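# Move sand core from mould onto plywood board

## Task

A long sand core with a rounded nose sits in its seat inside the mould, and a plywood board next to the mould has nothing on it. Lift the core out of the mould and set it on the board so its flat block faces down, then open the gripper to release it.

## Robot and tools

Robot: two 6-joint arms, left_arm and right_arm, each ending in a parallel gripper. Joint order per arm, everywhere: waist, shoulder, elbow, wrist pitch, wrist yaw, wrist roll. Stated ranges (rad): waist -2.618 to 3.054, shoulder 0.000 to 3.142, elbow 0.000 to 3.142, wrist pitch -1.571 to 1.571, wrist yaw -1.571 to 1.571, wrist roll -2.094 to 2.094. The true ends may sit up to 0.036 rad either side of these.

Scene frame: origin on the tabletop midway between the arms, +x out over the table, +z up, left_arm on the +y side. The names left and right do not refer to image sides. The gripper's fingers point along its own +z and close along its y. The reported hand point lies between the finger pads, roughly 1 cm behind the tips; its reading can be off, more so when reaching far.

Row format (shared by execute_actions and move): one flat list for both arms, 14 numbers in [-1, 1]: left_arm's six joint values then its opening, then right_arm's six joints and opening. Joint values are scaled offsets, not poses: 1.0 equals 1.202 rad (waist), 1.258 (shoulder), 1.238 (elbow), 2.073 (wrist pitch), 2.022 (wrist yaw and wrist roll). Opening is absolute: +1 fully open, -1 closed. Optionally 12 more numbers in 0 to 1 follow: gain multipliers for left_arm's 6 joints then right_arm's 6, persisting until changed.

execute_actions(actions): a list of actions; each action is a list of up to 15 rows, one row per 1/30 s step; a short action repeats its last row to fill 15 steps (0.5 s). Joint offsets in every row are relative to the angles at the start of that action, not the previous row; for the first action, relative to the last reported angles. An empty list just returns the current state and images. If a row would push a joint more than 0.036 rad beyond its range end, that action is rejected for both arms; a malformed action, or a first action failing this check, rejects the whole call. A joint asked past its real end is clipped there and the result may say "joint sent to its limit" (absence of that line proves nothing).

move(target, speed, blocking): target is one row as above; its offsets count from the Joint positions in the latest result showing them. All joints travel along paths that finish together, so hands trace curves; paths last 0.5 to 10 s (stopped short at 10 s). speed is the top rate in rad/s of the joint with the longest way to go, 0.01 to 2, default 0.5. Nothing slows for obstacles or the other arm. Finger openings are applied at once. With blocking=false the call returns after 0.5 s while motion continues; then only wait or stop are accepted until a result shows the move ended. The extra "move:" line reports the ending (done, off_target, moving, held, fault), limits=held or limits=none, and each arm's joint farthest from its target.

wait(seconds): 0 to 10; arms keep their last command; returns early if a running move finishes. stop(): brakes a running move; fingers keep going. zoom_image(camera, region): camera is cam_left_wrist or cam_right_wrist (both 504x504); region is [x0, y0, x1, y1] in pixels from the top-left, at most 504 by 504. finished_scene(scene): pass the current scene number once the core rests released on the board; irreversible.

Motion details: each step, a joint's commanded target stays within a lead of its measured angle (0.202 waist, 0.258 shoulder, 0.238 elbow, 0.573 wrist pitch, 0.522 wrist yaw and roll), and targets are pulled back if they would put the hand over 70 mm from where it is. Big offsets therefore need several actions, and an unfinished motion should be re-commanded. Zero offsets can let an arm sag; to hold position, command back toward the wanted angles once, then zeros, nudging further if still short.

Result contents: per-arm hand position (m) and quaternion wxyz; Joint positions and Joint velocities per arm (rad, rad/s, then finger gap in m, 0.094 open); Joint targets currently driven; grip_measured on the command scale; joint torques (offset and noisy, nonzero at rest); step readings for executed actions, with HELD marking a held-back step; "joint command not followed" when a clearance check altered targets; FAULT, MOTOR HOT (from 75 °C) and OVER-TEMPERATURE FAULT lines. At 90 °C the hot arm is halted for 10 s; at 100 °C it goes limp and drops. Both wrist cameras come with intrinsics and world-to-camera transforms, slightly uncertain.

Gripping: to hold the core, command an opening about 0.03 under grip_measured for a firm hold, less for a gentle one. Readings can be off about 1 mm per gripper. Pads push up to roughly 50 to 62 N.

Avoid: dropping or sliding the core, knocking anything off the table, fast impacts or hard presses (faster moves and targets further past contact push harder), and arms striking or pressing each other. Occasional outside tugs on the held part or pushes on loose items may occur; keep a firm grip.

Each tool is called after "Call:" by a JSON object that holds its "name" and its "arguments".

## Session

Call:
{"name": "execute_actions", "arguments": {"actions": []}}

Scene clock: 0.00 s.
left_arm: end_effector_position=(+0.1694, +0.1732, +0.3859) grip_measured=+1.000 end_effector_quat_wxyz=(+0.249, -0.283, +0.750, -0.543) | right_arm: end_effector_position=(+0.3041, +0.0957, +0.2450) grip_measured=+1.000 end_effector_quat_wxyz=(-0.568, +0.739, -0.316, +0.175)
Joint names: [waist, shoulder, elbow, wrist pitch, wrist yaw, wrist roll]
Joint positions: left_arm=[-1.084  0.66   1.197 -0.834 -0.209 -1.565  0.094] | right_arm=[ 0.566  1.476  0.981  0.197 -0.106 -1.499  0.094]
Joint velocities: left_arm=[-0.012  0.002  0.007  0.037  0.007  0.022  0.   ] | right_arm=[-0.007 -0.007 -0.012  0.022 -0.022 -0.081  0.   ]
Joint torques (N m, as the arm reports them, + toward a larger angle): no reading
Motor temperatures (°C, as the motors report them): left_arm=[28 29 28 27 29 27] | right_arm=[27 28 27 31 26 27]
Joint targets: left_arm=[-1.084 0.655 1.200 -0.851 -0.211 -1.561] | right_arm=[0.566 1.472 0.986 0.184 -0.109 -1.492]
Joint stiffness scale: left_arm=[1. 1. 1. 1. 1. 1.] | right_arm=[1. 1. 1. 1. 1. 1.]
camera_calibration (this result's frames):
cam_left_wrist: T_world_to_cam=[[0.189837, -0.253895, 0.948419, -0.344697], [-0.882909, -0.46668, 0.0517932, 0.24417], [0.429458, -0.8472, -0.312759, 0.298514], [0, 0, 0, 1]] pos_world=[0.152817, 0.279334, 0.407634]
cam_right_wrist: T_world_to_cam=[[0.164408, 0.28057, 0.945648, -0.301287], [0.34915, -0.913179, 0.210234, -0.0288561], [0.922531, 0.295609, -0.248095, -0.121342], [0, 0, 0, 1]] pos_world=[0.171551, 0.0940511, 0.260874]

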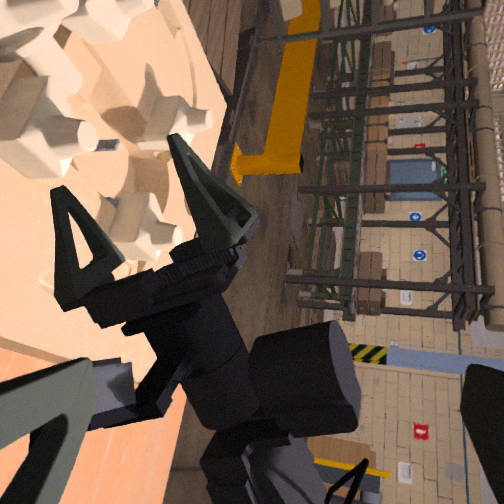

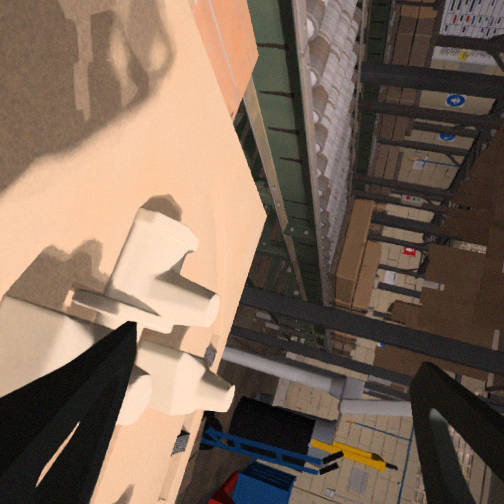

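Call:
{"name": "move", "arguments": {"target": [0.85,0.353,0.25,-0.26,0.103,0.774,1,-0.9,-0.4,0,0,0,0,1], "speed": 1.2}}

Call:
{"name": "move", "arguments": {"target": [-0.41,0.7,0.5,0,0,0,1,0,0,0,0,0,0,1], "speed": 1.2}}

Scene clock: 3.20 s.
left_arm: end_effector_position=(+0.2608, +0.3466, +0.2995) grip_measured=+1.000 end_effector_quat_wxyz=(+0.304, -0.010, +0.953, +0.003) | right_arm: end_effector_position=(+0.3249, -0.3407, +0.4429) grip_measured=+1.000 end_effector_quat_wxyz=(-0.499, +0.388, -0.507, +0.586)
Joint names: [waist, shoulder, elbow, wrist pitch, wrist yaw, wrist roll]
Joint positions: left_arm=[-0.076  1.092  1.485 -1.347 -0.007 -0.009  0.094] | right_arm=[-0.508  0.993  0.981  0.2   -0.104 -1.499  0.094]
Joint velocities: left_arm=[ 0.002 -0.017 -0.012 -0.095 -0.007  0.066  0.   ] | right_arm=[-0.007  0.007 -0.002 -0.095  0.037 -0.051  0.   ]
Joint torques (N m, as the arm reports them, + toward a larger angle): left_arm=[ 1.17 -0.46  7.66  0.85  0.1   0.03] | right_arm=[-0.51 -3.88  7.26  1.85 -0.03  0.01]
Motor temperatures (°C, as the motors report them): left_arm=[28 29 28 28 29 27] | right_arm=[27 28 28 32 26 27]
Joint targets: left_arm=[-0.063 1.104 1.507 -1.373 -0.001 0.000] | right_arm=[-0.516 0.973 0.981 0.197 -0.106 -1.499]
Joint stiffness scale: left_arm=[1. 1. 1. 1. 1. 1.] | right_arm=[1. 1. 1. 1. 1. 1.]
move: off_target (left_arm, right_arm); limits=none; left_arm: farthest joint: the wrist pitch, 0.026 radians from its target (0.539 radians at the start); right_arm: farthest joint: the shoulder, 0.021 radians from its target (0.503 radians at the start)
camera_calibration (this result's frames):
cam_left_wrist: T_world_to_cam=[[0.0555903, -0.998389, -0.0113263, 0.344393], [-0.950741, -0.0494657, -0.306015, 0.390556], [0.304962, 0.0277798, -0.951959, 0.299841], [0, 0, 0, 1]] pos_world=[0.260733, 0.354828, 0.408853]
cam_right_wrist: T_world_to_cam=[[-0.128922, 0.137883, 0.982022, -0.33891], [-0.690111, -0.72362, 0.0110025, 0.0142498], [0.712128, -0.676286, 0.188445, -0.418547], [0, 0, 0, 1]] pos_world=[0.2642, -0.226016, 0.411534]

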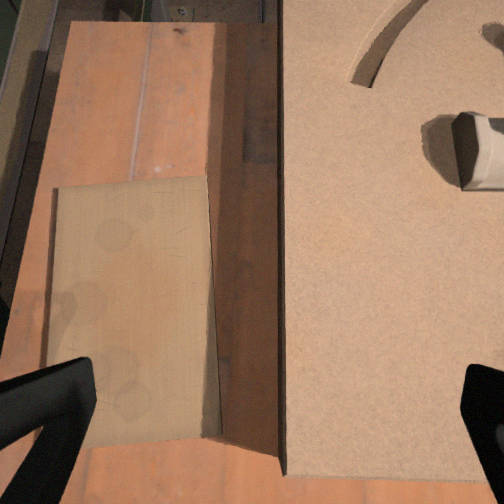

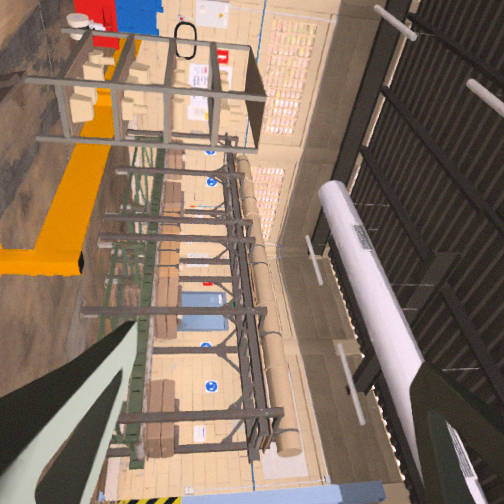

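Scene clock: 4.67 s.
left_arm: end_effector_position=(+0.4112, +0.1376, +0.2127) grip_measured=+1.000 end_effector_quat_wxyz=(+0.167, +0.230, +0.958, -0.039) | right_arm: end_effector_position=(+0.3249, -0.3407, +0.4429) grip_measured=+1.000 end_effector_quat_wxyz=(-0.499, +0.388, -0.507, +0.586)
Joint names: [waist, shoulder, elbow, wrist pitch, wrist yaw, wrist roll]
Joint positions: left_arm=[-0.567  1.978  2.084 -1.333 -0.006 -0.009  0.094] | right_arm=[-0.508  0.993  0.981  0.2   -0.104 -1.499  0.094]
Joint velocities: left_arm=[-0.002 -0.002  0.007  0.051 -0.007  0.007  0.   ] | right_arm=[-0.002  0.002 -0.007  0.007  0.022 -0.007  0.   ]
Joint torques (N m, as the arm reports them, + toward a larger angle): left_arm=[  0.02 -12.2    7.96   0.48   0.02  -0.04] | right_arm=[ 0.04 -1.98  7.19  1.9   0.    0.  ]
Motor temperatures (°C, as the motors report them): left_arm=[28 29 29 28 29 27] | right_arm=[27 28 28 32 26 27]
Joint targets: left_arm=[-0.569 1.972 2.104 -1.347 -0.007 -0.009] | right_arm=[-0.508 0.993 0.981 0.200 -0.104 -1.499]
Joint stiffness scale: left_arm=[1. 1. 1. 1. 1. 1.] | right_arm=[1. 1. 1. 1. 1. 1.]
move: done; limits=none; left_arm: farthest joint: the elbow, 0.020 radians from its target (0.619 radians at the start); right_arm: farthest joint: the waist, 0.000 radians from its target (0.000 radians at the start)
camera_calibration (this result's frames):
cam_left_wrist: T_world_to_cam=[[-0.426378, -0.904254, -0.0229427, 0.314094], [-0.90348, 0.426969, -0.037693, 0.354583], [0.0438799, 0.00465681, -0.999026, 0.297663], [0, 0, 0, 1]] pos_world=[0.44122, 0.131238, 0.317945]
cam_right_wrist: T_world_to_cam=[[-0.128922, 0.137883, 0.982022, -0.33891], [-0.690111, -0.72362, 0.0110025, 0.0142498], [0.712128, -0.676286, 0.188445, -0.418547], [0, 0, 0, 1]] pos_world=[0.2642, -0.226016, 0.411534]

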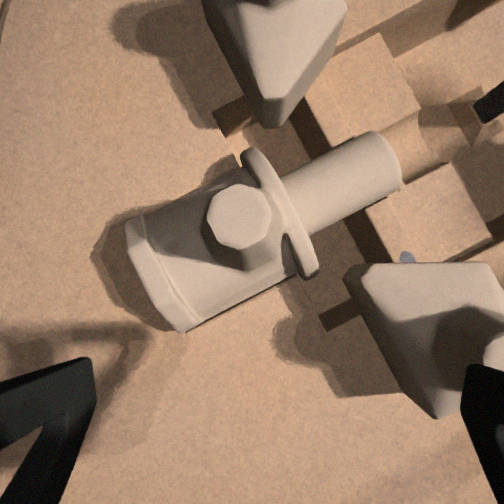

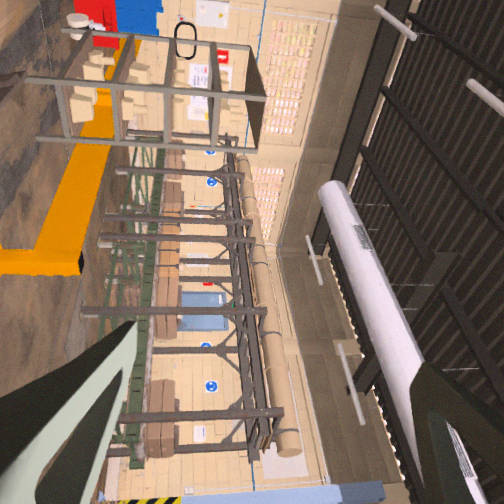

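Call:
{"name": "move", "arguments": {"target": [0.037,0.145,0.19,-0.025,0,0,0.2,0,0,0,0,0,0,1]}}

Call:
{"name": "move", "arguments": {"target": [0,0.02,-0.19,0.1,0,0,0.2,0,0,0,0,0,0,1]}}

Scene clock: 7.40 s.
left_arm: end_effector_position=(+0.4535, +0.1346, +0.2032) grip_measured=+0.202 end_effector_quat_wxyz=(+0.175, +0.213, +0.961, -0.037) | right_arm: end_effector_position=(+0.3249, -0.3407, +0.4429) grip_measured=+1.000 end_effector_quat_wxyz=(-0.499, +0.388, -0.507, +0.586)
Joint names: [waist, shoulder, elbow, wrist pitch, wrist yaw, wrist roll]
Joint positions: left_arm=[-0.532  2.148  2.298 -1.361 -0.006 -0.009  0.056] | right_arm=[-0.508  0.993  0.981  0.2   -0.104 -1.499  0.094]
Joint velocities: left_arm=[ 0.002 -0.017 -0.012  0.022  0.037  0.037 -0.   ] | right_arm=[-0.012  0.002  0.002  0.022 -0.066 -0.066  0.   ]
Joint torques (N m, as the arm reports them, + toward a larger angle): left_arm=[  0.73 -12.29   7.97   0.41   0.05   0.  ] | right_arm=[ 0.04 -1.99  7.2   1.9  -0.01  0.  ]
Motor temperatures (°C, as the motors report them): left_arm=[28 30 29 28 29 27] | right_arm=[27 28 28 33 26 27]
Joint targets: left_arm=[-0.522 2.160 2.319 -1.385 -0.006 -0.009] | right_arm=[-0.508 0.993 0.981 0.200 -0.104 -1.499]
Joint stiffness scale: left_arm=[1. 1. 1. 1. 1. 1.] | right_arm=[1. 1. 1. 1. 1. 1.]
move: off_target (left_arm); limits=none; left_arm: farthest joint: the wrist pitch, 0.023 radians from its target (0.052 radians at the start); right_arm: farthest joint: the waist, 0.000 radians from its target (0.000 radians at the start)
camera_calibration (this result's frames):
cam_left_wrist: T_world_to_cam=[[-0.394067, -0.918811, -0.0222987, 0.316443], [-0.917264, 0.394697, -0.0533046, 0.407451], [0.0577781, -0.000551783, -0.998329, 0.28055], [0, 0, 0, 1]] pos_world=[0.48223, 0.130086, 0.308857]
cam_right_wrist: T_world_to_cam=[[-0.128922, 0.137883, 0.982022, -0.33891], [-0.690111, -0.72362, 0.0110025, 0.0142498], [0.712128, -0.676286, 0.188445, -0.418547], [0, 0, 0, 1]] pos_world=[0.2642, -0.226016, 0.411534]

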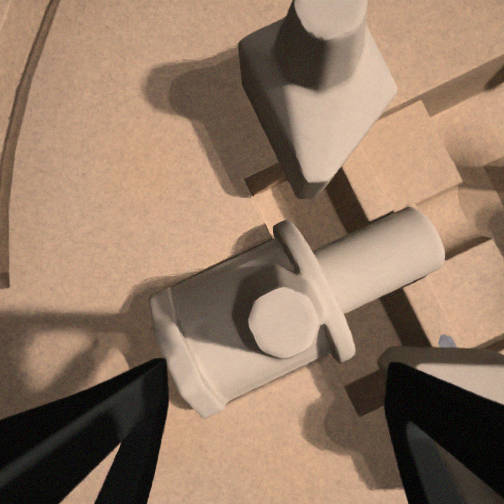

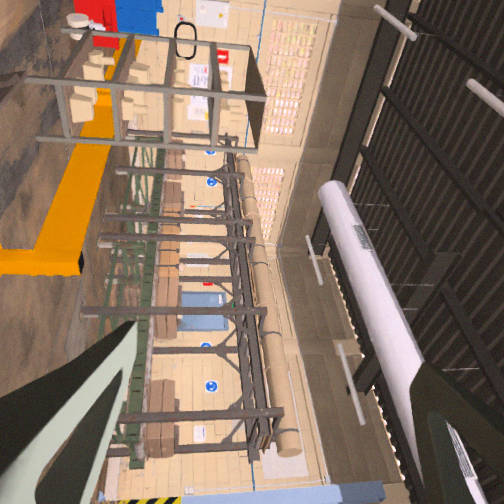

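Scene clock: 8.63 s.
left_arm: end_effector_position=(+0.4626, +0.1303, +0.1405) grip_measured=+0.202 end_effector_quat_wxyz=(+0.156, +0.214, +0.964, -0.033) | right_arm: end_effector_position=(+0.3249, -0.3407, +0.4429) grip_measured=+1.000 end_effector_quat_wxyz=(-0.499, +0.388, -0.507, +0.586)
Joint names: [waist, shoulder, elbow, wrist pitch, wrist yaw, wrist roll]
Joint positions: left_arm=[-0.532  2.162  2.074 -1.162 -0.006 -0.009  0.056] | right_arm=[-0.508  0.993  0.981  0.2   -0.104 -1.499  0.094]
Joint velocities: left_arm=[-0.007 -0.002  0.007 -0.007 -0.007  0.007  0.   ] | right_arm=[-0.012 -0.017  0.002 -0.037 -0.007 -0.051  0.   ]
Joint torques (N m, as the arm reports them, + toward a larger angle): left_arm=[ -0.03 -12.92   5.98   0.68   0.04  -0.06] | right_arm=[ 0.06 -1.96  7.2   1.9   0.    0.01]
Motor temperatures (°C, as the motors report them): left_arm=[28 30 29 28 29 27] | right_arm=[27 28 29 33 26 27]
Joint targets: left_arm=[-0.532 2.173 2.063 -1.154 -0.006 -0.009] | right_arm=[-0.508 0.993 0.981 0.200 -0.104 -1.499]
Joint stiffness scale: left_arm=[1. 1. 1. 1. 1. 1.] | right_arm=[1. 1. 1. 1. 1. 1.]
move: done; limits=none; left_arm: farthest joint: the elbow, 0.012 radians from its target (0.235 radians at the start); right_arm: farthest joint: the waist, 0.000 radians from its target (0.000 radians at the start)
camera_calibration (this result's frames):
cam_left_wrist: T_world_to_cam=[[-0.394861, -0.918431, -0.0238596, 0.315164], [-0.918443, 0.395261, -0.0152125, 0.409305], [0.0234024, 0.0159068, -0.9996, 0.231383], [0, 0, 0, 1]] pos_world=[0.494954, 0.123994, 0.245036]
cam_right_wrist: T_world_to_cam=[[-0.128922, 0.137883, 0.982022, -0.33891], [-0.690111, -0.72362, 0.0110025, 0.0142498], [0.712128, -0.676286, 0.188445, -0.418547], [0, 0, 0, 1]] pos_world=[0.2642, -0.226016, 0.411534]

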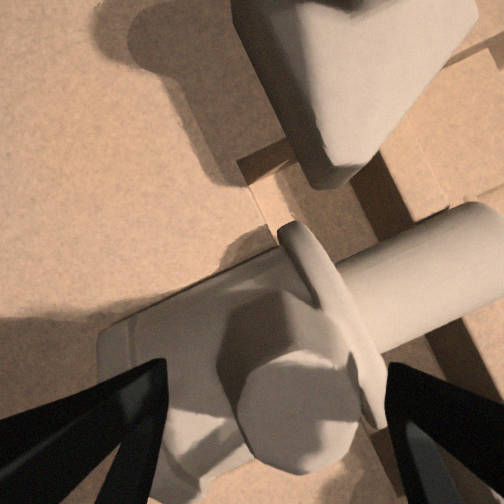

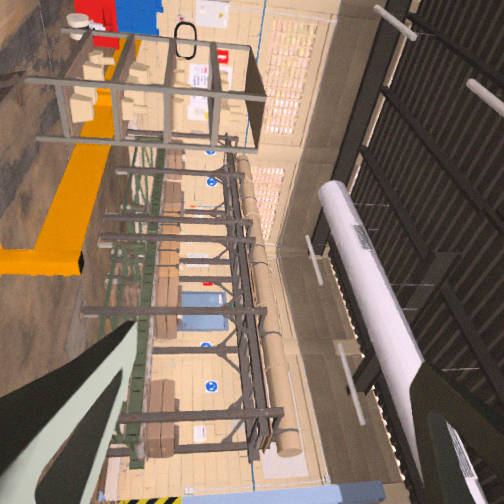

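Call:
{"name": "move", "arguments": {"target": [-0.014,0.015,0,0.006,0,0,0.2,0,0,0,0,0,0,1]}}

Call:
{"name": "move", "arguments": {"target": [0,0,0,0,0,0,-0.6,0,0,0,0,0,0,1]}}

Call:
{"name": "move", "arguments": {"target": [0,0.05,0.36,-0.14,0,0,-0.6,0,0,0,0,0,0,1], "speed": 0.25}}

Call:
{"name": "move", "arguments": {"target": [0,-0.1,0.04,0.01,0,0,-0.6,0,0,0,0,0,0,1], "speed": 0.15}}

Scene clock: 10.97 s.
left_arm: end_effector_position=(+0.4636, +0.1298, +0.1408) grip_measured=+0.202 end_effector_quat_wxyz=(+0.159, +0.214, +0.963, -0.034) | right_arm: end_effector_position=(+0.3249, -0.3407, +0.4429) grip_measured=+1.000 end_effector_quat_wxyz=(-0.499, +0.388, -0.507, +0.586)
Joint names: [waist, shoulder, elbow, wrist pitch, wrist yaw, wrist roll]
Joint positions: left_arm=[-0.532  2.162  2.074 -1.158 -0.006 -0.009  0.056] | right_arm=[-0.508  0.993  0.981  0.2   -0.104 -1.499  0.094]
Joint velocities: left_arm=[-0.002 -0.007 -0.007 -0.037 -0.081 -0.081  0.   ] | right_arm=[-0.012  0.002  0.002 -0.066 -0.066 -0.022  0.   ]
Joint torques (N m, as the arm reports them, + toward a larger angle): left_arm=[ -1.4  -12.34   6.86   0.69   0.04  -0.03] | right_arm=[ 0.04 -1.98  7.21  1.9   0.    0.  ]
Motor temperatures (°C, as the motors report them): left_arm=[28 31 29 28 29 27] | right_arm=[27 28 29 34 26 27]
Joint targets: left_arm=[-0.549 2.181 2.074 -1.150 -0.006 -0.009] | right_arm=[-0.508 0.993 0.981 0.200 -0.104 -1.499]
Joint stiffness scale: left_arm=[1. 1. 1. 1. 1. 1.] | right_arm=[1. 1. 1. 1. 1. 1.]
move: done; limits=none; left_arm: farthest joint: the shoulder, 0.019 radians from its target (0.019 radians at the start); right_arm: farthest joint: the waist, 0.000 radians from its target (0.000 radians at the start)
camera_calibration (this result's frames):
cam_left_wrist: T_world_to_cam=[[-0.394763, -0.918478, -0.023674, 0.315064], [-0.91837, 0.395227, -0.0197858, 0.411004], [0.0275294, 0.0139308, -0.999524, 0.230061], [0, 0, 0, 1]] pos_world=[0.495496, 0.123734, 0.245542]
cam_right_wrist: T_world_to_cam=[[-0.128922, 0.137883, 0.982022, -0.33891], [-0.690111, -0.72362, 0.0110025, 0.0142498], [0.712128, -0.676286, 0.188445, -0.418547], [0, 0, 0, 1]] pos_world=[0.2642, -0.226016, 0.411534]

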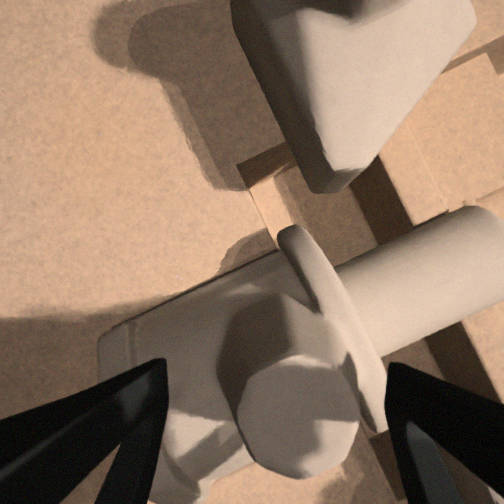

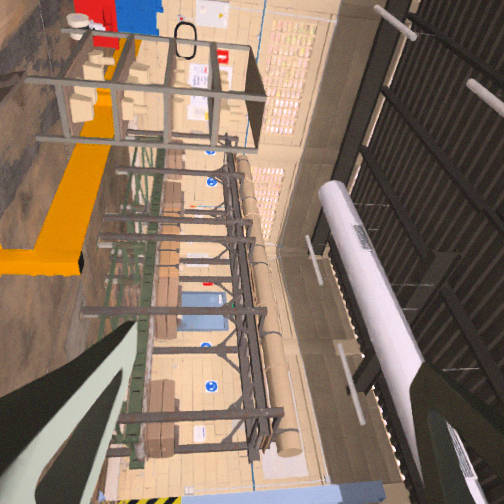

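Scene clock: 11.47 s.
left_arm: end_effector_position=(+0.4623, +0.1264, +0.1410) grip_measured=-0.317 end_effector_quat_wxyz=(+0.158, +0.216, +0.963, -0.040) | right_arm: end_effector_position=(+0.3249, -0.3407, +0.4429) grip_measured=+1.000 end_effector_quat_wxyz=(-0.499, +0.388, -0.507, +0.586)
Joint names: [waist, shoulder, elbow, wrist pitch, wrist yaw, wrist roll]
Joint positions: left_arm=[-0.535  2.162  2.074 -1.156  0.006 -0.008  0.032] | right_arm=[-0.508  0.993  0.981  0.2   -0.104 -1.499  0.094]
Joint velocities: left_arm=[-0.022 -0.007 -0.012 -0.007  0.007 -0.037 -0.001] | right_arm=[-0.002 -0.007 -0.002 -0.022 -0.007 -0.051  0.   ]
Joint torques (N m, as the arm reports them, + toward a larger angle): left_arm=[  0.24 -13.92   6.74   0.59  -0.06  -0.05] | right_arm=[ 0.05 -1.95  7.22  1.9   0.    0.01]
Motor temperatures (°C, as the motors report them): left_arm=[28 31 29 28 29 27] | right_arm=[27 28 29 34 26 27]
Joint targets: left_arm=[-0.532 2.162 2.074 -1.158 -0.006 -0.008] | right_arm=[-0.508 0.993 0.981 0.200 -0.104 -1.499]
Joint stiffness scale: left_arm=[1. 1. 1. 1. 1. 1.] | right_arm=[1. 1. 1. 1. 1. 1.]
move: done; limits=none; left_arm: farthest joint: the wrist yaw, 0.012 radians from its target (0.000 radians at the start); right_arm: farthest joint: the waist, 0.000 radians from its target (0.000 radians at the start)
camera_calibration (this result's frames):
cam_left_wrist: T_world_to_cam=[[-0.401435, -0.915802, -0.0125471, 0.312612], [-0.915569, 0.401619, -0.0208875, 0.40927], [0.0241679, 0.00310274, -0.999703, 0.233212], [0, 0, 0, 1]] pos_world=[0.494572, 0.121197, 0.245613]
cam_right_wrist: T_world_to_cam=[[-0.128922, 0.137883, 0.982022, -0.33891], [-0.690111, -0.72362, 0.0110025, 0.0142498], [0.712128, -0.676286, 0.188445, -0.418547], [0, 0, 0, 1]] pos_world=[0.2642, -0.226016, 0.411534]

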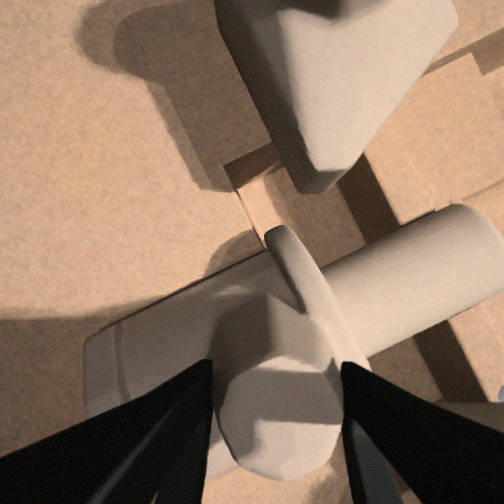

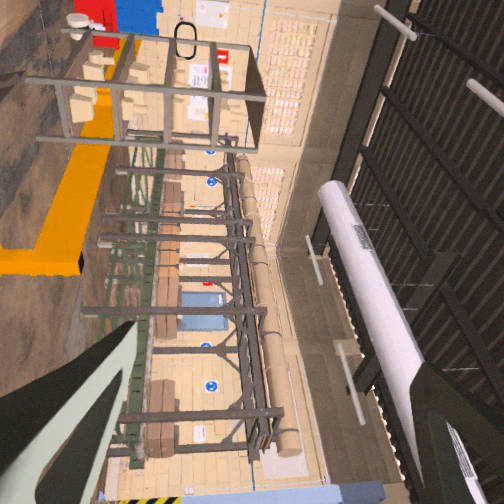

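Scene clock: 13.87 s.
left_arm: end_effector_position=(+0.4553, +0.1296, +0.2027) grip_measured=-0.317 end_effector_quat_wxyz=(+0.155, +0.217, +0.963, -0.040) | right_arm: end_effector_position=(+0.3249, -0.3407, +0.4429) grip_measured=+1.000 end_effector_quat_wxyz=(-0.499, +0.388, -0.507, +0.586)
Joint names: [waist, shoulder, elbow, wrist pitch, wrist yaw, wrist roll]
Joint positions: left_arm=[-0.535  2.246  2.475 -1.478  0.007 -0.008  0.032] | right_arm=[-0.508  0.993  0.981  0.2   -0.104 -1.499  0.094]
Joint velocities: left_arm=[-0.017 -0.002 -0.002 -0.037 -0.007 -0.066 -0.001] | right_arm=[-0.007 -0.002  0.002 -0.037  0.066 -0.022  0.   ]
Joint torques (N m, as the arm reports them, + toward a larger angle): left_arm=[  0.08 -15.71   9.69   0.9    0.03  -0.05] | right_arm=[ 0.05 -2.    7.21  1.9   0.    0.01]
Motor temperatures (°C, as the motors report them): left_arm=[28 32 30 28 29 27] | right_arm=[27 28 29 34 26 27]
Joint targets: left_arm=[-0.535 2.225 2.520 -1.446 0.006 -0.008] | right_arm=[-0.508 0.993 0.981 0.200 -0.104 -1.499]
Joint stiffness scale: left_arm=[1. 1. 1. 1. 1. 1.] | right_arm=[1. 1. 1. 1. 1. 1.]
move: off_target (left_arm); limits=none; left_arm: farthest joint: the elbow, 0.045 radians from its target (0.445 radians at the start); right_arm: farthest joint: the waist, 0.000 radians from its target (0.000 radians at the start)
camera_calibration (this result's frames):
cam_left_wrist: T_world_to_cam=[[-0.401845, -0.915633, -0.011698, 0.313457], [-0.915533, 0.401985, -0.0143686, 0.401438], [0.0178587, 0.00493598, -0.999828, 0.297731], [0, 0, 0, 1]] pos_world=[0.488175, 0.12417, 0.307115]
cam_right_wrist: T_world_to_cam=[[-0.128922, 0.137883, 0.982022, -0.33891], [-0.690111, -0.72362, 0.0110025, 0.0142498], [0.712128, -0.676286, 0.188445, -0.418547], [0, 0, 0, 1]] pos_world=[0.2642, -0.226016, 0.411534]

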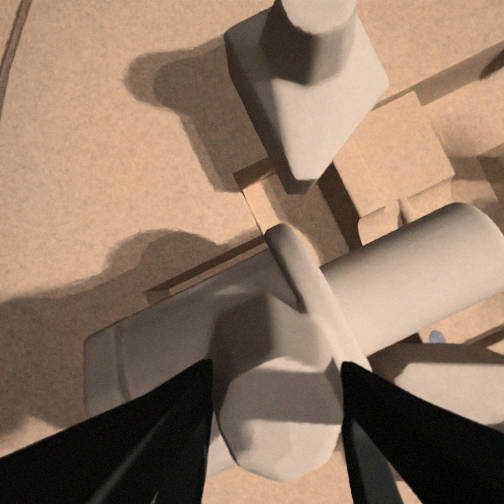

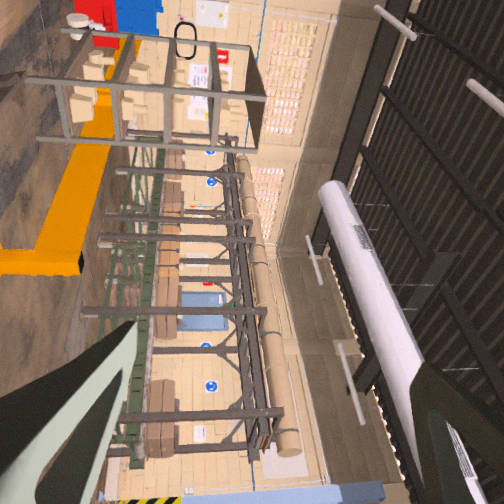

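Scene clock: 15.10 s.
left_arm: end_effector_position=(+0.4439, +0.1351, +0.2346) grip_measured=-0.317 end_effector_quat_wxyz=(+0.179, +0.216, +0.959, -0.045) | right_arm: end_effector_position=(+0.3249, -0.3407, +0.4429) grip_measured=+1.000 end_effector_quat_wxyz=(-0.499, +0.388, -0.507, +0.586)
Joint names: [waist, shoulder, elbow, wrist pitch, wrist yaw, wrist roll]
Joint positions: left_arm=[-0.535  2.173  2.475 -1.501  0.007 -0.008  0.032] | right_arm=[-0.508  0.993  0.981  0.2   -0.104 -1.499  0.094]
Joint velocities: left_arm=[-0.007 -0.012 -0.002  0.066 -0.007  0.022 -0.   ] | right_arm=[-0.012 -0.002 -0.022  0.022  0.051 -0.051  0.   ]
Joint torques (N m, as the arm reports them, + toward a larger angle): left_arm=[  0.05 -17.51   9.75   1.12   0.04  -0.04] | right_arm=[ 0.04 -1.98  7.19  1.9  -0.01  0.  ]
Motor temperatures (°C, as the motors report them): left_arm=[28 32 30 28 29 27] | right_arm=[27 28 29 35 26 27]
Joint targets: left_arm=[-0.535 2.121 2.524 -1.458 0.007 -0.008] | right_arm=[-0.508 0.993 0.981 0.200 -0.104 -1.499]
Joint stiffness scale: left_arm=[1. 1. 1. 1. 1. 1.] | right_arm=[1. 1. 1. 1. 1. 1.]
move: off_target (left_arm); limits=none; left_arm: farthest joint: the shoulder, 0.053 radians from its target (0.126 radians at the start); right_arm: farthest joint: the waist, 0.000 radians from its target (0.000 radians at the start)
camera_calibration (this result's frames):
cam_left_wrist: T_world_to_cam=[[-0.401356, -0.915869, -0.00987051, 0.313673], [-0.913741, 0.40112, -0.0646463, 0.400349], [0.0631668, -0.0169271, -0.997859, 0.312213], [0, 0, 0, 1]] pos_world=[0.471989, 0.13198, 0.340522]
cam_right_wrist: T_world_to_cam=[[-0.128922, 0.137883, 0.982022, -0.33891], [-0.690111, -0.72362, 0.0110025, 0.0142498], [0.712128, -0.676286, 0.188445, -0.418547], [0, 0, 0, 1]] pos_world=[0.2642, -0.226016, 0.411534]

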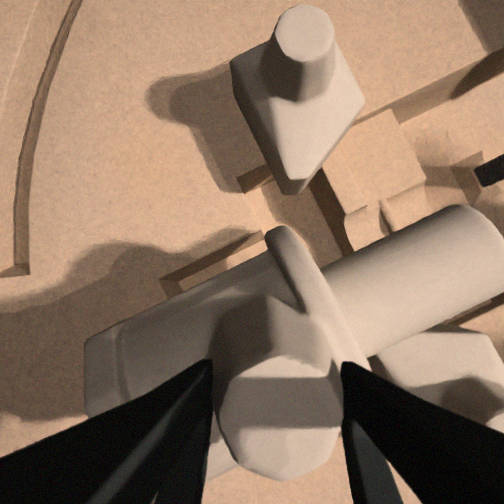

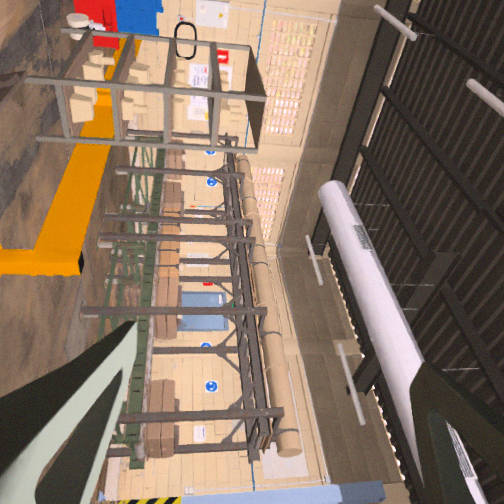

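Call:
{"name": "move", "arguments": {"target": [0.79,-0.6,-0.82,0.145,0,0,-0.6,0,0,0,0,0,0,1], "speed": 0.4}}

Call:
{"name": "move", "arguments": {"target": [0,-0.03,-0.3,0.2,0,0,-0.6,0,0,0,0,0,0,1], "speed": 0.3}}

Scene clock: 19.97 s.
left_arm: end_effector_position=(+0.2889, +0.4897, +0.1983) grip_measured=-0.317 end_effector_quat_wxyz=(+0.142, -0.245, +0.958, +0.035) | right_arm: end_effector_position=(+0.3249, -0.3407, +0.4429) grip_measured=+1.000 end_effector_quat_wxyz=(-0.499, +0.388, -0.507, +0.586)
Joint names: [waist, shoulder, elbow, wrist pitch, wrist yaw, wrist roll]
Joint positions: left_arm=[ 0.407  1.467  1.447 -1.256  0.001 -0.008  0.032] | right_arm=[-0.508  0.993  0.981  0.2   -0.104 -1.499  0.094]
Joint velocities: left_arm=[-0.007  0.002 -0.012 -0.095 -0.081 -0.022 -0.   ] | right_arm=[ 0.002 -0.012 -0.002 -0.022  0.066  0.037  0.   ]
Joint torques (N m, as the arm reports them, + toward a larger angle): left_arm=[  0.6  -10.45   7.64   1.1    0.1   -0.04] | right_arm=[ 0.05 -1.97  7.2   1.9   0.    0.  ]
Motor temperatures (°C, as the motors report them): left_arm=[28 34 30 28 29 27] | right_arm=[27 28 30 35 26 27]
Joint targets: left_arm=[0.414 1.418 1.460 -1.200 0.007 -0.008] | right_arm=[-0.508 0.993 0.981 0.200 -0.104 -1.499]
Joint stiffness scale: left_arm=[1. 1. 1. 1. 1. 1.] | right_arm=[1. 1. 1. 1. 1. 1.]
move: off_target (left_arm); limits=none; left_arm: farthest joint: the wrist pitch, 0.056 radians from its target (0.301 radians at the start); right_arm: farthest joint: the waist, 0.000 radians from its target (0.000 radians at the start)
camera_calibration (this result's frames):
cam_left_wrist: T_world_to_cam=[[0.505468, -0.862655, -0.0181274, 0.289486], [-0.862622, -0.505704, 0.0121157, 0.52825], [-0.0196188, 0.009513, -0.999762, 0.303151], [0, 0, 0, 1]] pos_world=[0.315302, 0.513981, 0.301926]
cam_right_wrist: T_world_to_cam=[[-0.128922, 0.137883, 0.982022, -0.33891], [-0.690111, -0.72362, 0.0110025, 0.0142498], [0.712128, -0.676286, 0.188445, -0.418547], [0, 0, 0, 1]] pos_world=[0.2642, -0.226016, 0.411534]

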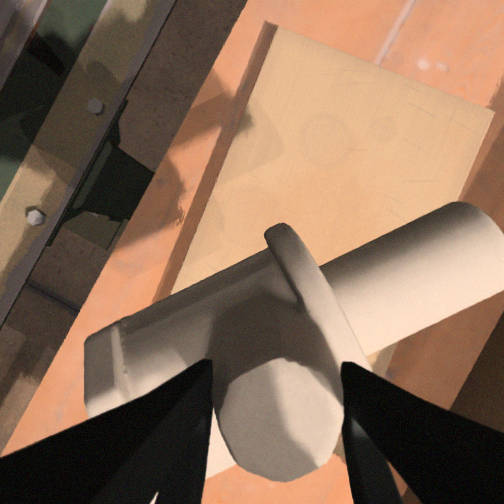

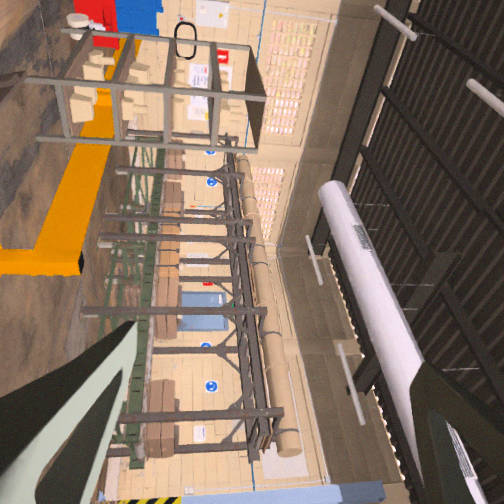

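Scene clock: 21.83 s.
left_arm: end_effector_position=(+0.2863, +0.4887, +0.1095) grip_measured=-0.317 end_effector_quat_wxyz=(+0.136, -0.245, +0.959, +0.034) | right_arm: end_effector_position=(+0.3249, -0.3407, +0.4429) grip_measured=+1.000 end_effector_quat_wxyz=(-0.499, +0.388, -0.507, +0.586)
Joint names: [waist, shoulder, elbow, wrist pitch, wrist yaw, wrist roll]
Joint positions: left_arm=[ 0.407  1.453  1.084 -0.92  -0.001 -0.008  0.032] | right_arm=[-0.508  0.993  0.981  0.2   -0.104 -1.499  0.094]
Joint velocities: left_arm=[ 0.007 -0.007 -0.007 -0.051 -0.007 -0.022  0.001] | right_arm=[-0.002 -0.002  0.017  0.007 -0.022 -0.051  0.   ]
Joint torques (N m, as the arm reports them, + toward a larger angle): left_arm=[ 0.08 -8.31  6.12  1.3   0.06 -0.04] | right_arm=[ 0.04 -1.98  7.2   1.89  0.    0.  ]
Motor temperatures (°C, as the motors report them): left_arm=[28 33 30 28 29 27] | right_arm=[27 28 30 36 26 27]
Joint targets: left_arm=[0.407 1.429 1.075 -0.841 0.001 -0.008] | right_arm=[-0.508 0.993 0.981 0.200 -0.104 -1.499]
Joint stiffness scale: left_arm=[1. 1. 1. 1. 1. 1.] | right_arm=[1. 1. 1. 1. 1. 1.]
move: off_target (left_arm); limits=none; left_arm: farthest joint: the wrist pitch, 0.079 radians from its target (0.415 radians at the start); right_arm: farthest joint: the waist, 0.000 radians from its target (0.000 radians at the start)
camera_calibration (this result's frames):
cam_left_wrist: T_world_to_cam=[[0.505691, -0.862472, -0.0204555, 0.288423], [-0.862112, -0.506082, 0.0253861, 0.525092], [-0.032247, 0.00479737, -0.999468, 0.220169], [0, 0, 0, 1]] pos_world=[0.313935, 0.51344, 0.212622]
cam_right_wrist: T_world_to_cam=[[-0.128922, 0.137883, 0.982022, -0.33891], [-0.690111, -0.72362, 0.0110025, 0.0142498], [0.712128, -0.676286, 0.188445, -0.418547], [0, 0, 0, 1]] pos_world=[0.2642, -0.226016, 0.411534]

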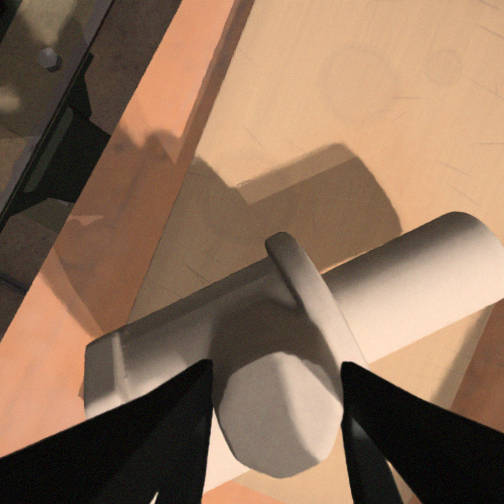

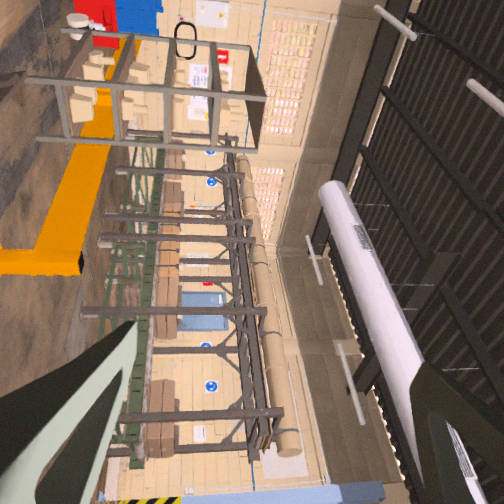

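Call:
{"name": "move", "arguments": {"target": [-0.03,0.08,0,0.095,0,0,-0.6,0,0,0,0,0,0,1], "speed": 0.15}}

Call:
{"name": "move", "arguments": {"target": [0,0,0,0,0,0,0.3,0,0,0,0,0,0,1]}}

Call:
{"name": "move", "arguments": {"target": [0,-0.05,0.25,-0.17,0,0,0.3,0,0,0,0,0,0,1]}}

Scene clock: 24.73 s.
left_arm: end_effector_position=(+0.3309, +0.5108, +0.1084) grip_measured=-0.317 end_effector_quat_wxyz=(+0.206, -0.237, +0.947, +0.062) | right_arm: end_effector_position=(+0.3249, -0.3407, +0.4429) grip_measured=+1.000 end_effector_quat_wxyz=(-0.499, +0.388, -0.507, +0.586)
Joint names: [waist, shoulder, elbow, wrist pitch, wrist yaw, wrist roll]
Joint positions: left_arm=[ 0.39   1.517  1.084 -0.704 -0.026 -0.008  0.032] | right_arm=[-0.508  0.993  0.981  0.2   -0.104 -1.499  0.094]
Joint velocities: left_arm=[ 0.017 -0.007 -0.007  0.022  0.007  0.051 -0.002] | right_arm=[-0.007  0.007 -0.007  0.007 -0.037  0.007  0.   ]
Joint torques (N m, as the arm reports them, + toward a larger angle): left_arm=[-1.46 -4.17  7.04  0.61  0.29 -0.02] | right_arm=[ 0.02 -1.98  7.2   1.9  -0.01  0.  ]
Motor temperatures (°C, as the motors report them): left_arm=[28 33 30 29 29 27] | right_arm=[27 28 30 36 26 27]
Joint targets: left_arm=[0.371 1.554 1.084 -0.723 -0.001 -0.008] | right_arm=[-0.508 0.993 0.981 0.200 -0.104 -1.499]
Joint stiffness scale: left_arm=[1. 1. 1. 1. 1. 1.] | right_arm=[1. 1. 1. 1. 1. 1.]
move: off_target (left_arm); limits=none; left_arm: farthest joint: the shoulder, 0.037 radians from its target (0.100 radians at the start); right_arm: farthest joint: the waist, 0.000 radians from its target (0.000 radians at the start)
camera_calibration (this result's frames):
cam_left_wrist: T_world_to_cam=[[0.502228, -0.863915, -0.0376419, 0.288689], [-0.859821, -0.494266, -0.1281, 0.58465], [0.0920623, 0.0967006, -0.991047, 0.131409], [0, 0, 0, 1]] pos_world=[0.345609, 0.525668, 0.215993]
cam_right_wrist: T_world_to_cam=[[-0.128922, 0.137883, 0.982022, -0.33891], [-0.690111, -0.72362, 0.0110025, 0.0142498], [0.712128, -0.676286, 0.188445, -0.418547], [0, 0, 0, 1]] pos_world=[0.2642, -0.226016, 0.411534]

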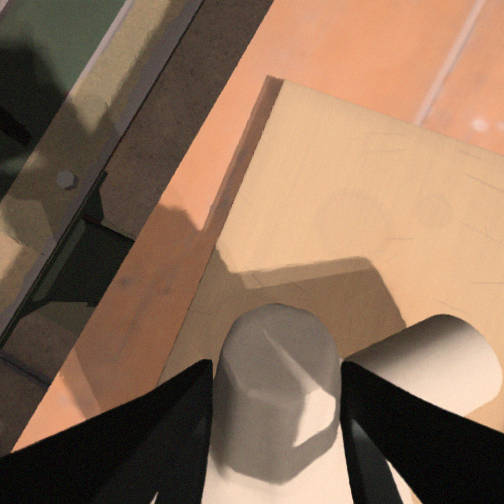

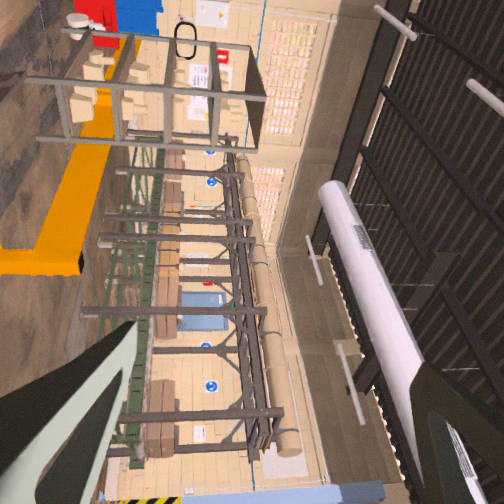

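Scene clock: 25.23 s.
left_arm: end_effector_position=(+0.3315, +0.5108, +0.1086) grip_measured=+0.298 end_effector_quat_wxyz=(+0.208, -0.236, +0.947, +0.062) | right_arm: end_effector_position=(+0.3249, -0.3407, +0.4429) grip_measured=+1.000 end_effector_quat_wxyz=(-0.499, +0.388, -0.507, +0.586)
Joint names: [waist, shoulder, elbow, wrist pitch, wrist yaw, wrist roll]
Joint positions: left_arm=[ 0.39   1.517  1.084 -0.701 -0.025 -0.008  0.061] | right_arm=[-0.508  0.993  0.981  0.2   -0.104 -1.499  0.094]
Joint velocities: left_arm=[ 0.007  0.002 -0.012  0.007 -0.066 -0.037 -0.001] | right_arm=[-0.012 -0.017  0.002 -0.066  0.051 -0.081  0.   ]
Joint torques (N m, as the arm reports them, + toward a larger angle): left_arm=[ 0.13 -7.18  7.07  0.77  0.03 -0.06] | right_arm=[ 0.05 -1.97  7.19  1.9   0.    0.  ]
Motor temperatures (°C, as the motors report them): left_arm=[28 33 30 29 29 27] | right_arm=[27 28 30 36 26 27]
Joint targets: left_arm=[0.390 1.517 1.084 -0.704 -0.026 -0.008] | right_arm=[-0.508 0.993 0.981 0.200 -0.104 -1.499]
Joint stiffness scale: left_arm=[1. 1. 1. 1. 1. 1.] | right_arm=[1. 1. 1. 1. 1. 1.]
move: done; limits=none; left_arm: farthest joint: the wrist pitch, 0.003 radians from its target (0.000 radians at the start); right_arm: farthest joint: the waist, 0.000 radians from its target (0.000 radians at the start)
camera_calibration (this result's frames):
cam_left_wrist: T_world_to_cam=[[0.501771, -0.864245, -0.0361446, 0.288557], [-0.859793, -0.493737, -0.130304, 0.585142], [0.0947687, 0.0964597, -0.990815, 0.130788], [0, 0, 0, 1]] pos_world=[0.345917, 0.525674, 0.216262]
cam_right_wrist: T_world_to_cam=[[-0.128922, 0.137883, 0.982022, -0.33891], [-0.690111, -0.72362, 0.0110025, 0.0142498], [0.712128, -0.676286, 0.188445, -0.418547], [0, 0, 0, 1]] pos_world=[0.2642, -0.226016, 0.411534]

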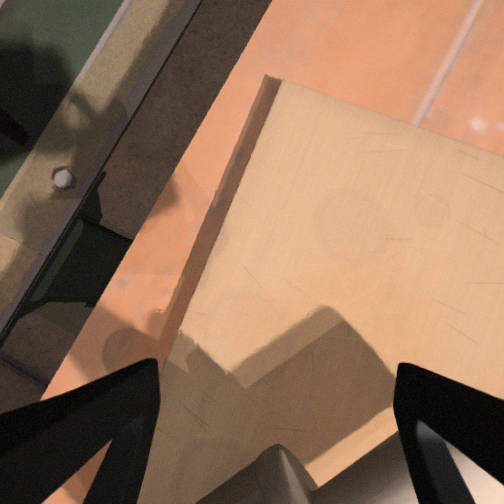

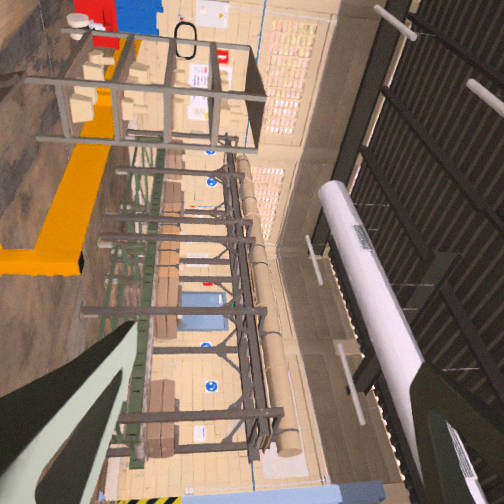

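Scene clock: 26.73 s.
left_arm: end_effector_position=(+0.3247, +0.5073, +0.1944) grip_measured=+0.298 end_effector_quat_wxyz=(+0.213, -0.236, +0.946, +0.063) | right_arm: end_effector_position=(+0.3249, -0.3407, +0.4429) grip_measured=+1.000 end_effector_quat_wxyz=(-0.499, +0.388, -0.507, +0.586)
Joint names: [waist, shoulder, elbow, wrist pitch, wrist yaw, wrist roll]
Joint positions: left_arm=[ 0.39   1.47   1.377 -1.03  -0.025 -0.008  0.061] | right_arm=[-0.508  0.993  0.981  0.2   -0.104 -1.499  0.094]
Joint velocities: left_arm=[-0.007 -0.002  0.002 -0.007 -0.037 -0.051 -0.001] | right_arm=[-0.002  0.012 -0.002 -0.081 -0.037 -0.081  0.   ]
Joint torques (N m, as the arm reports them, + toward a larger angle): left_arm=[ 0.06 -8.13  8.21  0.57  0.03 -0.03] | right_arm=[ 0.03 -1.98  7.19  1.9  -0.01  0.01]
Motor temperatures (°C, as the motors report them): left_arm=[28 33 30 28 29 27] | right_arm=[27 28 30 36 26 27]
Joint targets: left_arm=[0.390 1.454 1.393 -1.054 -0.025 -0.008] | right_arm=[-0.508 0.993 0.981 0.200 -0.104 -1.499]
Joint stiffness scale: left_arm=[1. 1. 1. 1. 1. 1.] | right_arm=[1. 1. 1. 1. 1. 1.]
move: off_target (left_arm); limits=none; left_arm: farthest joint: the wrist pitch, 0.024 radians from its target (0.352 radians at the start); right_arm: farthest joint: the waist, 0.000 radians from its target (0.000 radians at the start)
camera_calibration (this result's frames):
cam_left_wrist: T_world_to_cam=[[0.50216, -0.864045, -0.0355258, 0.291693], [-0.858314, -0.492975, -0.142384, 0.590223], [0.105513, 0.101992, -0.989174, 0.210103], [0, 0, 0, 1]] pos_world=[0.337951, 0.521572, 0.30223]
cam_right_wrist: T_world_to_cam=[[-0.128922, 0.137883, 0.982022, -0.33891], [-0.690111, -0.72362, 0.0110025, 0.0142498], [0.712128, -0.676286, 0.188445, -0.418547], [0, 0, 0, 1]] pos_world=[0.2642, -0.226016, 0.411534]

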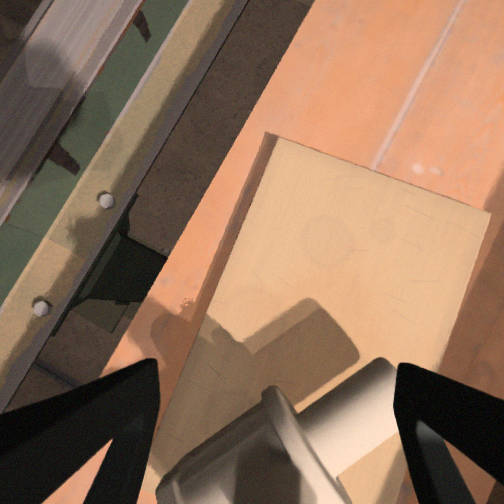

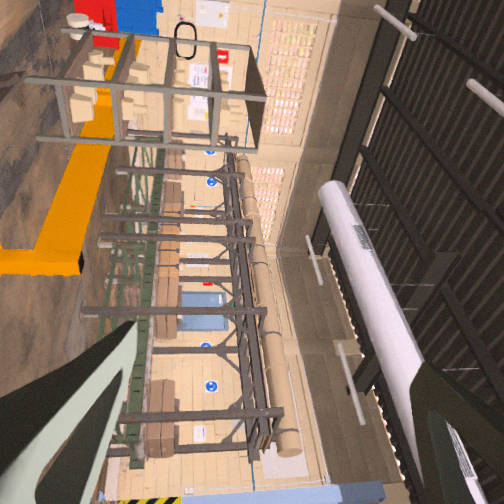

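It rocked back upright; check near edge.

Call:
{"name": "move", "arguments": {"target": [0,-0.1,0,-0.22,0,0,1,0,0,0,0,0,0,1], "speed": 1}}

Scene clock: 28.70 s.
left_arm: end_effector_position=(+0.2255, +0.4562, +0.1938) grip_measured=+1.000 end_effector_quat_wxyz=(+0.055, -0.240, +0.969, +0.026) | right_arm: end_effector_position=(+0.3249, -0.3407, +0.4429) grip_measured=+1.000 end_effector_quat_wxyz=(-0.499, +0.388, -0.507, +0.586)
Joint names: [waist, shoulder, elbow, wrist pitch, wrist yaw, wrist roll]
Joint positions: left_arm=[ 0.39   1.363  1.377 -1.466 -0.025 -0.008  0.094] | right_arm=[-0.508  0.993  0.981  0.2   -0.104 -1.499  0.094]
Joint velocities: left_arm=[-0.002  0.012 -0.002 -0.051  0.007  0.051  0.   ] | right_arm=[-0.002 -0.007 -0.002  0.081 -0.007 -0.037  0.   ]
Joint torques (N m, as the arm reports them, + toward a larger angle): left_arm=[ 0.   -6.22  6.25  0.03  0.04 -0.02] | right_arm=[ 0.02 -1.97  7.2   1.9   0.    0.  ]
Motor temperatures (°C, as the motors report them): left_arm=[28 32 30 28 29 27] | right_arm=[27 28 30 36 26 27]
Joint targets: left_arm=[0.390 1.344 1.377 -1.486 -0.025 -0.008] | right_arm=[-0.508 0.993 0.981 0.200 -0.104 -1.499]
Joint stiffness scale: left_arm=[1. 1. 1. 1. 1. 1.] | right_arm=[1. 1. 1. 1. 1. 1.]
move: done; limits=none; left_arm: farthest joint: the wrist pitch, 0.020 radians from its target (0.456 radians at the start); right_arm: farthest joint: the waist, 0.000 radians from its target (0.000 radians at the start)
camera_calibration (this result's frames):
cam_left_wrist: T_world_to_cam=[[0.489535, -0.870545, -0.0500642, 0.305987], [-0.852093, -0.489772, 0.184556, 0.413571], [-0.185184, -0.0476872, -0.981546, 0.357617], [0, 0, 0, 1]] pos_world=[0.268835, 0.485985, 0.290009]
cam_right_wrist: T_world_to_cam=[[-0.128922, 0.137883, 0.982022, -0.33891], [-0.690111, -0.72362, 0.0110025, 0.0142498], [0.712128, -0.676286, 0.188445, -0.418547], [0, 0, 0, 1]] pos_world=[0.2642, -0.226016, 0.411534]

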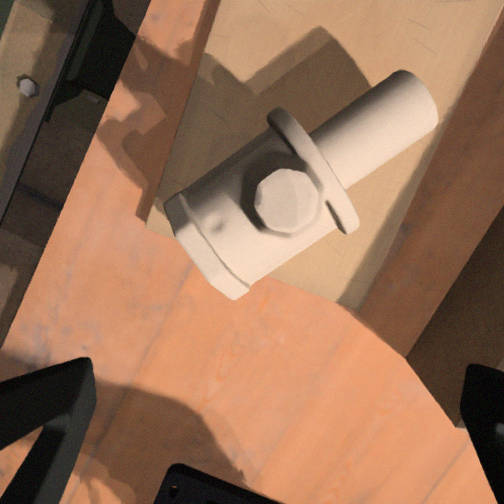

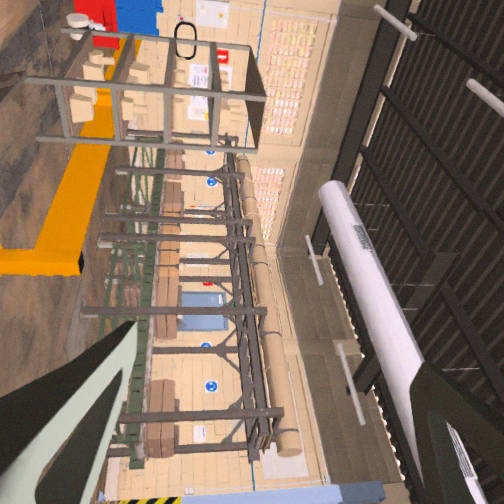

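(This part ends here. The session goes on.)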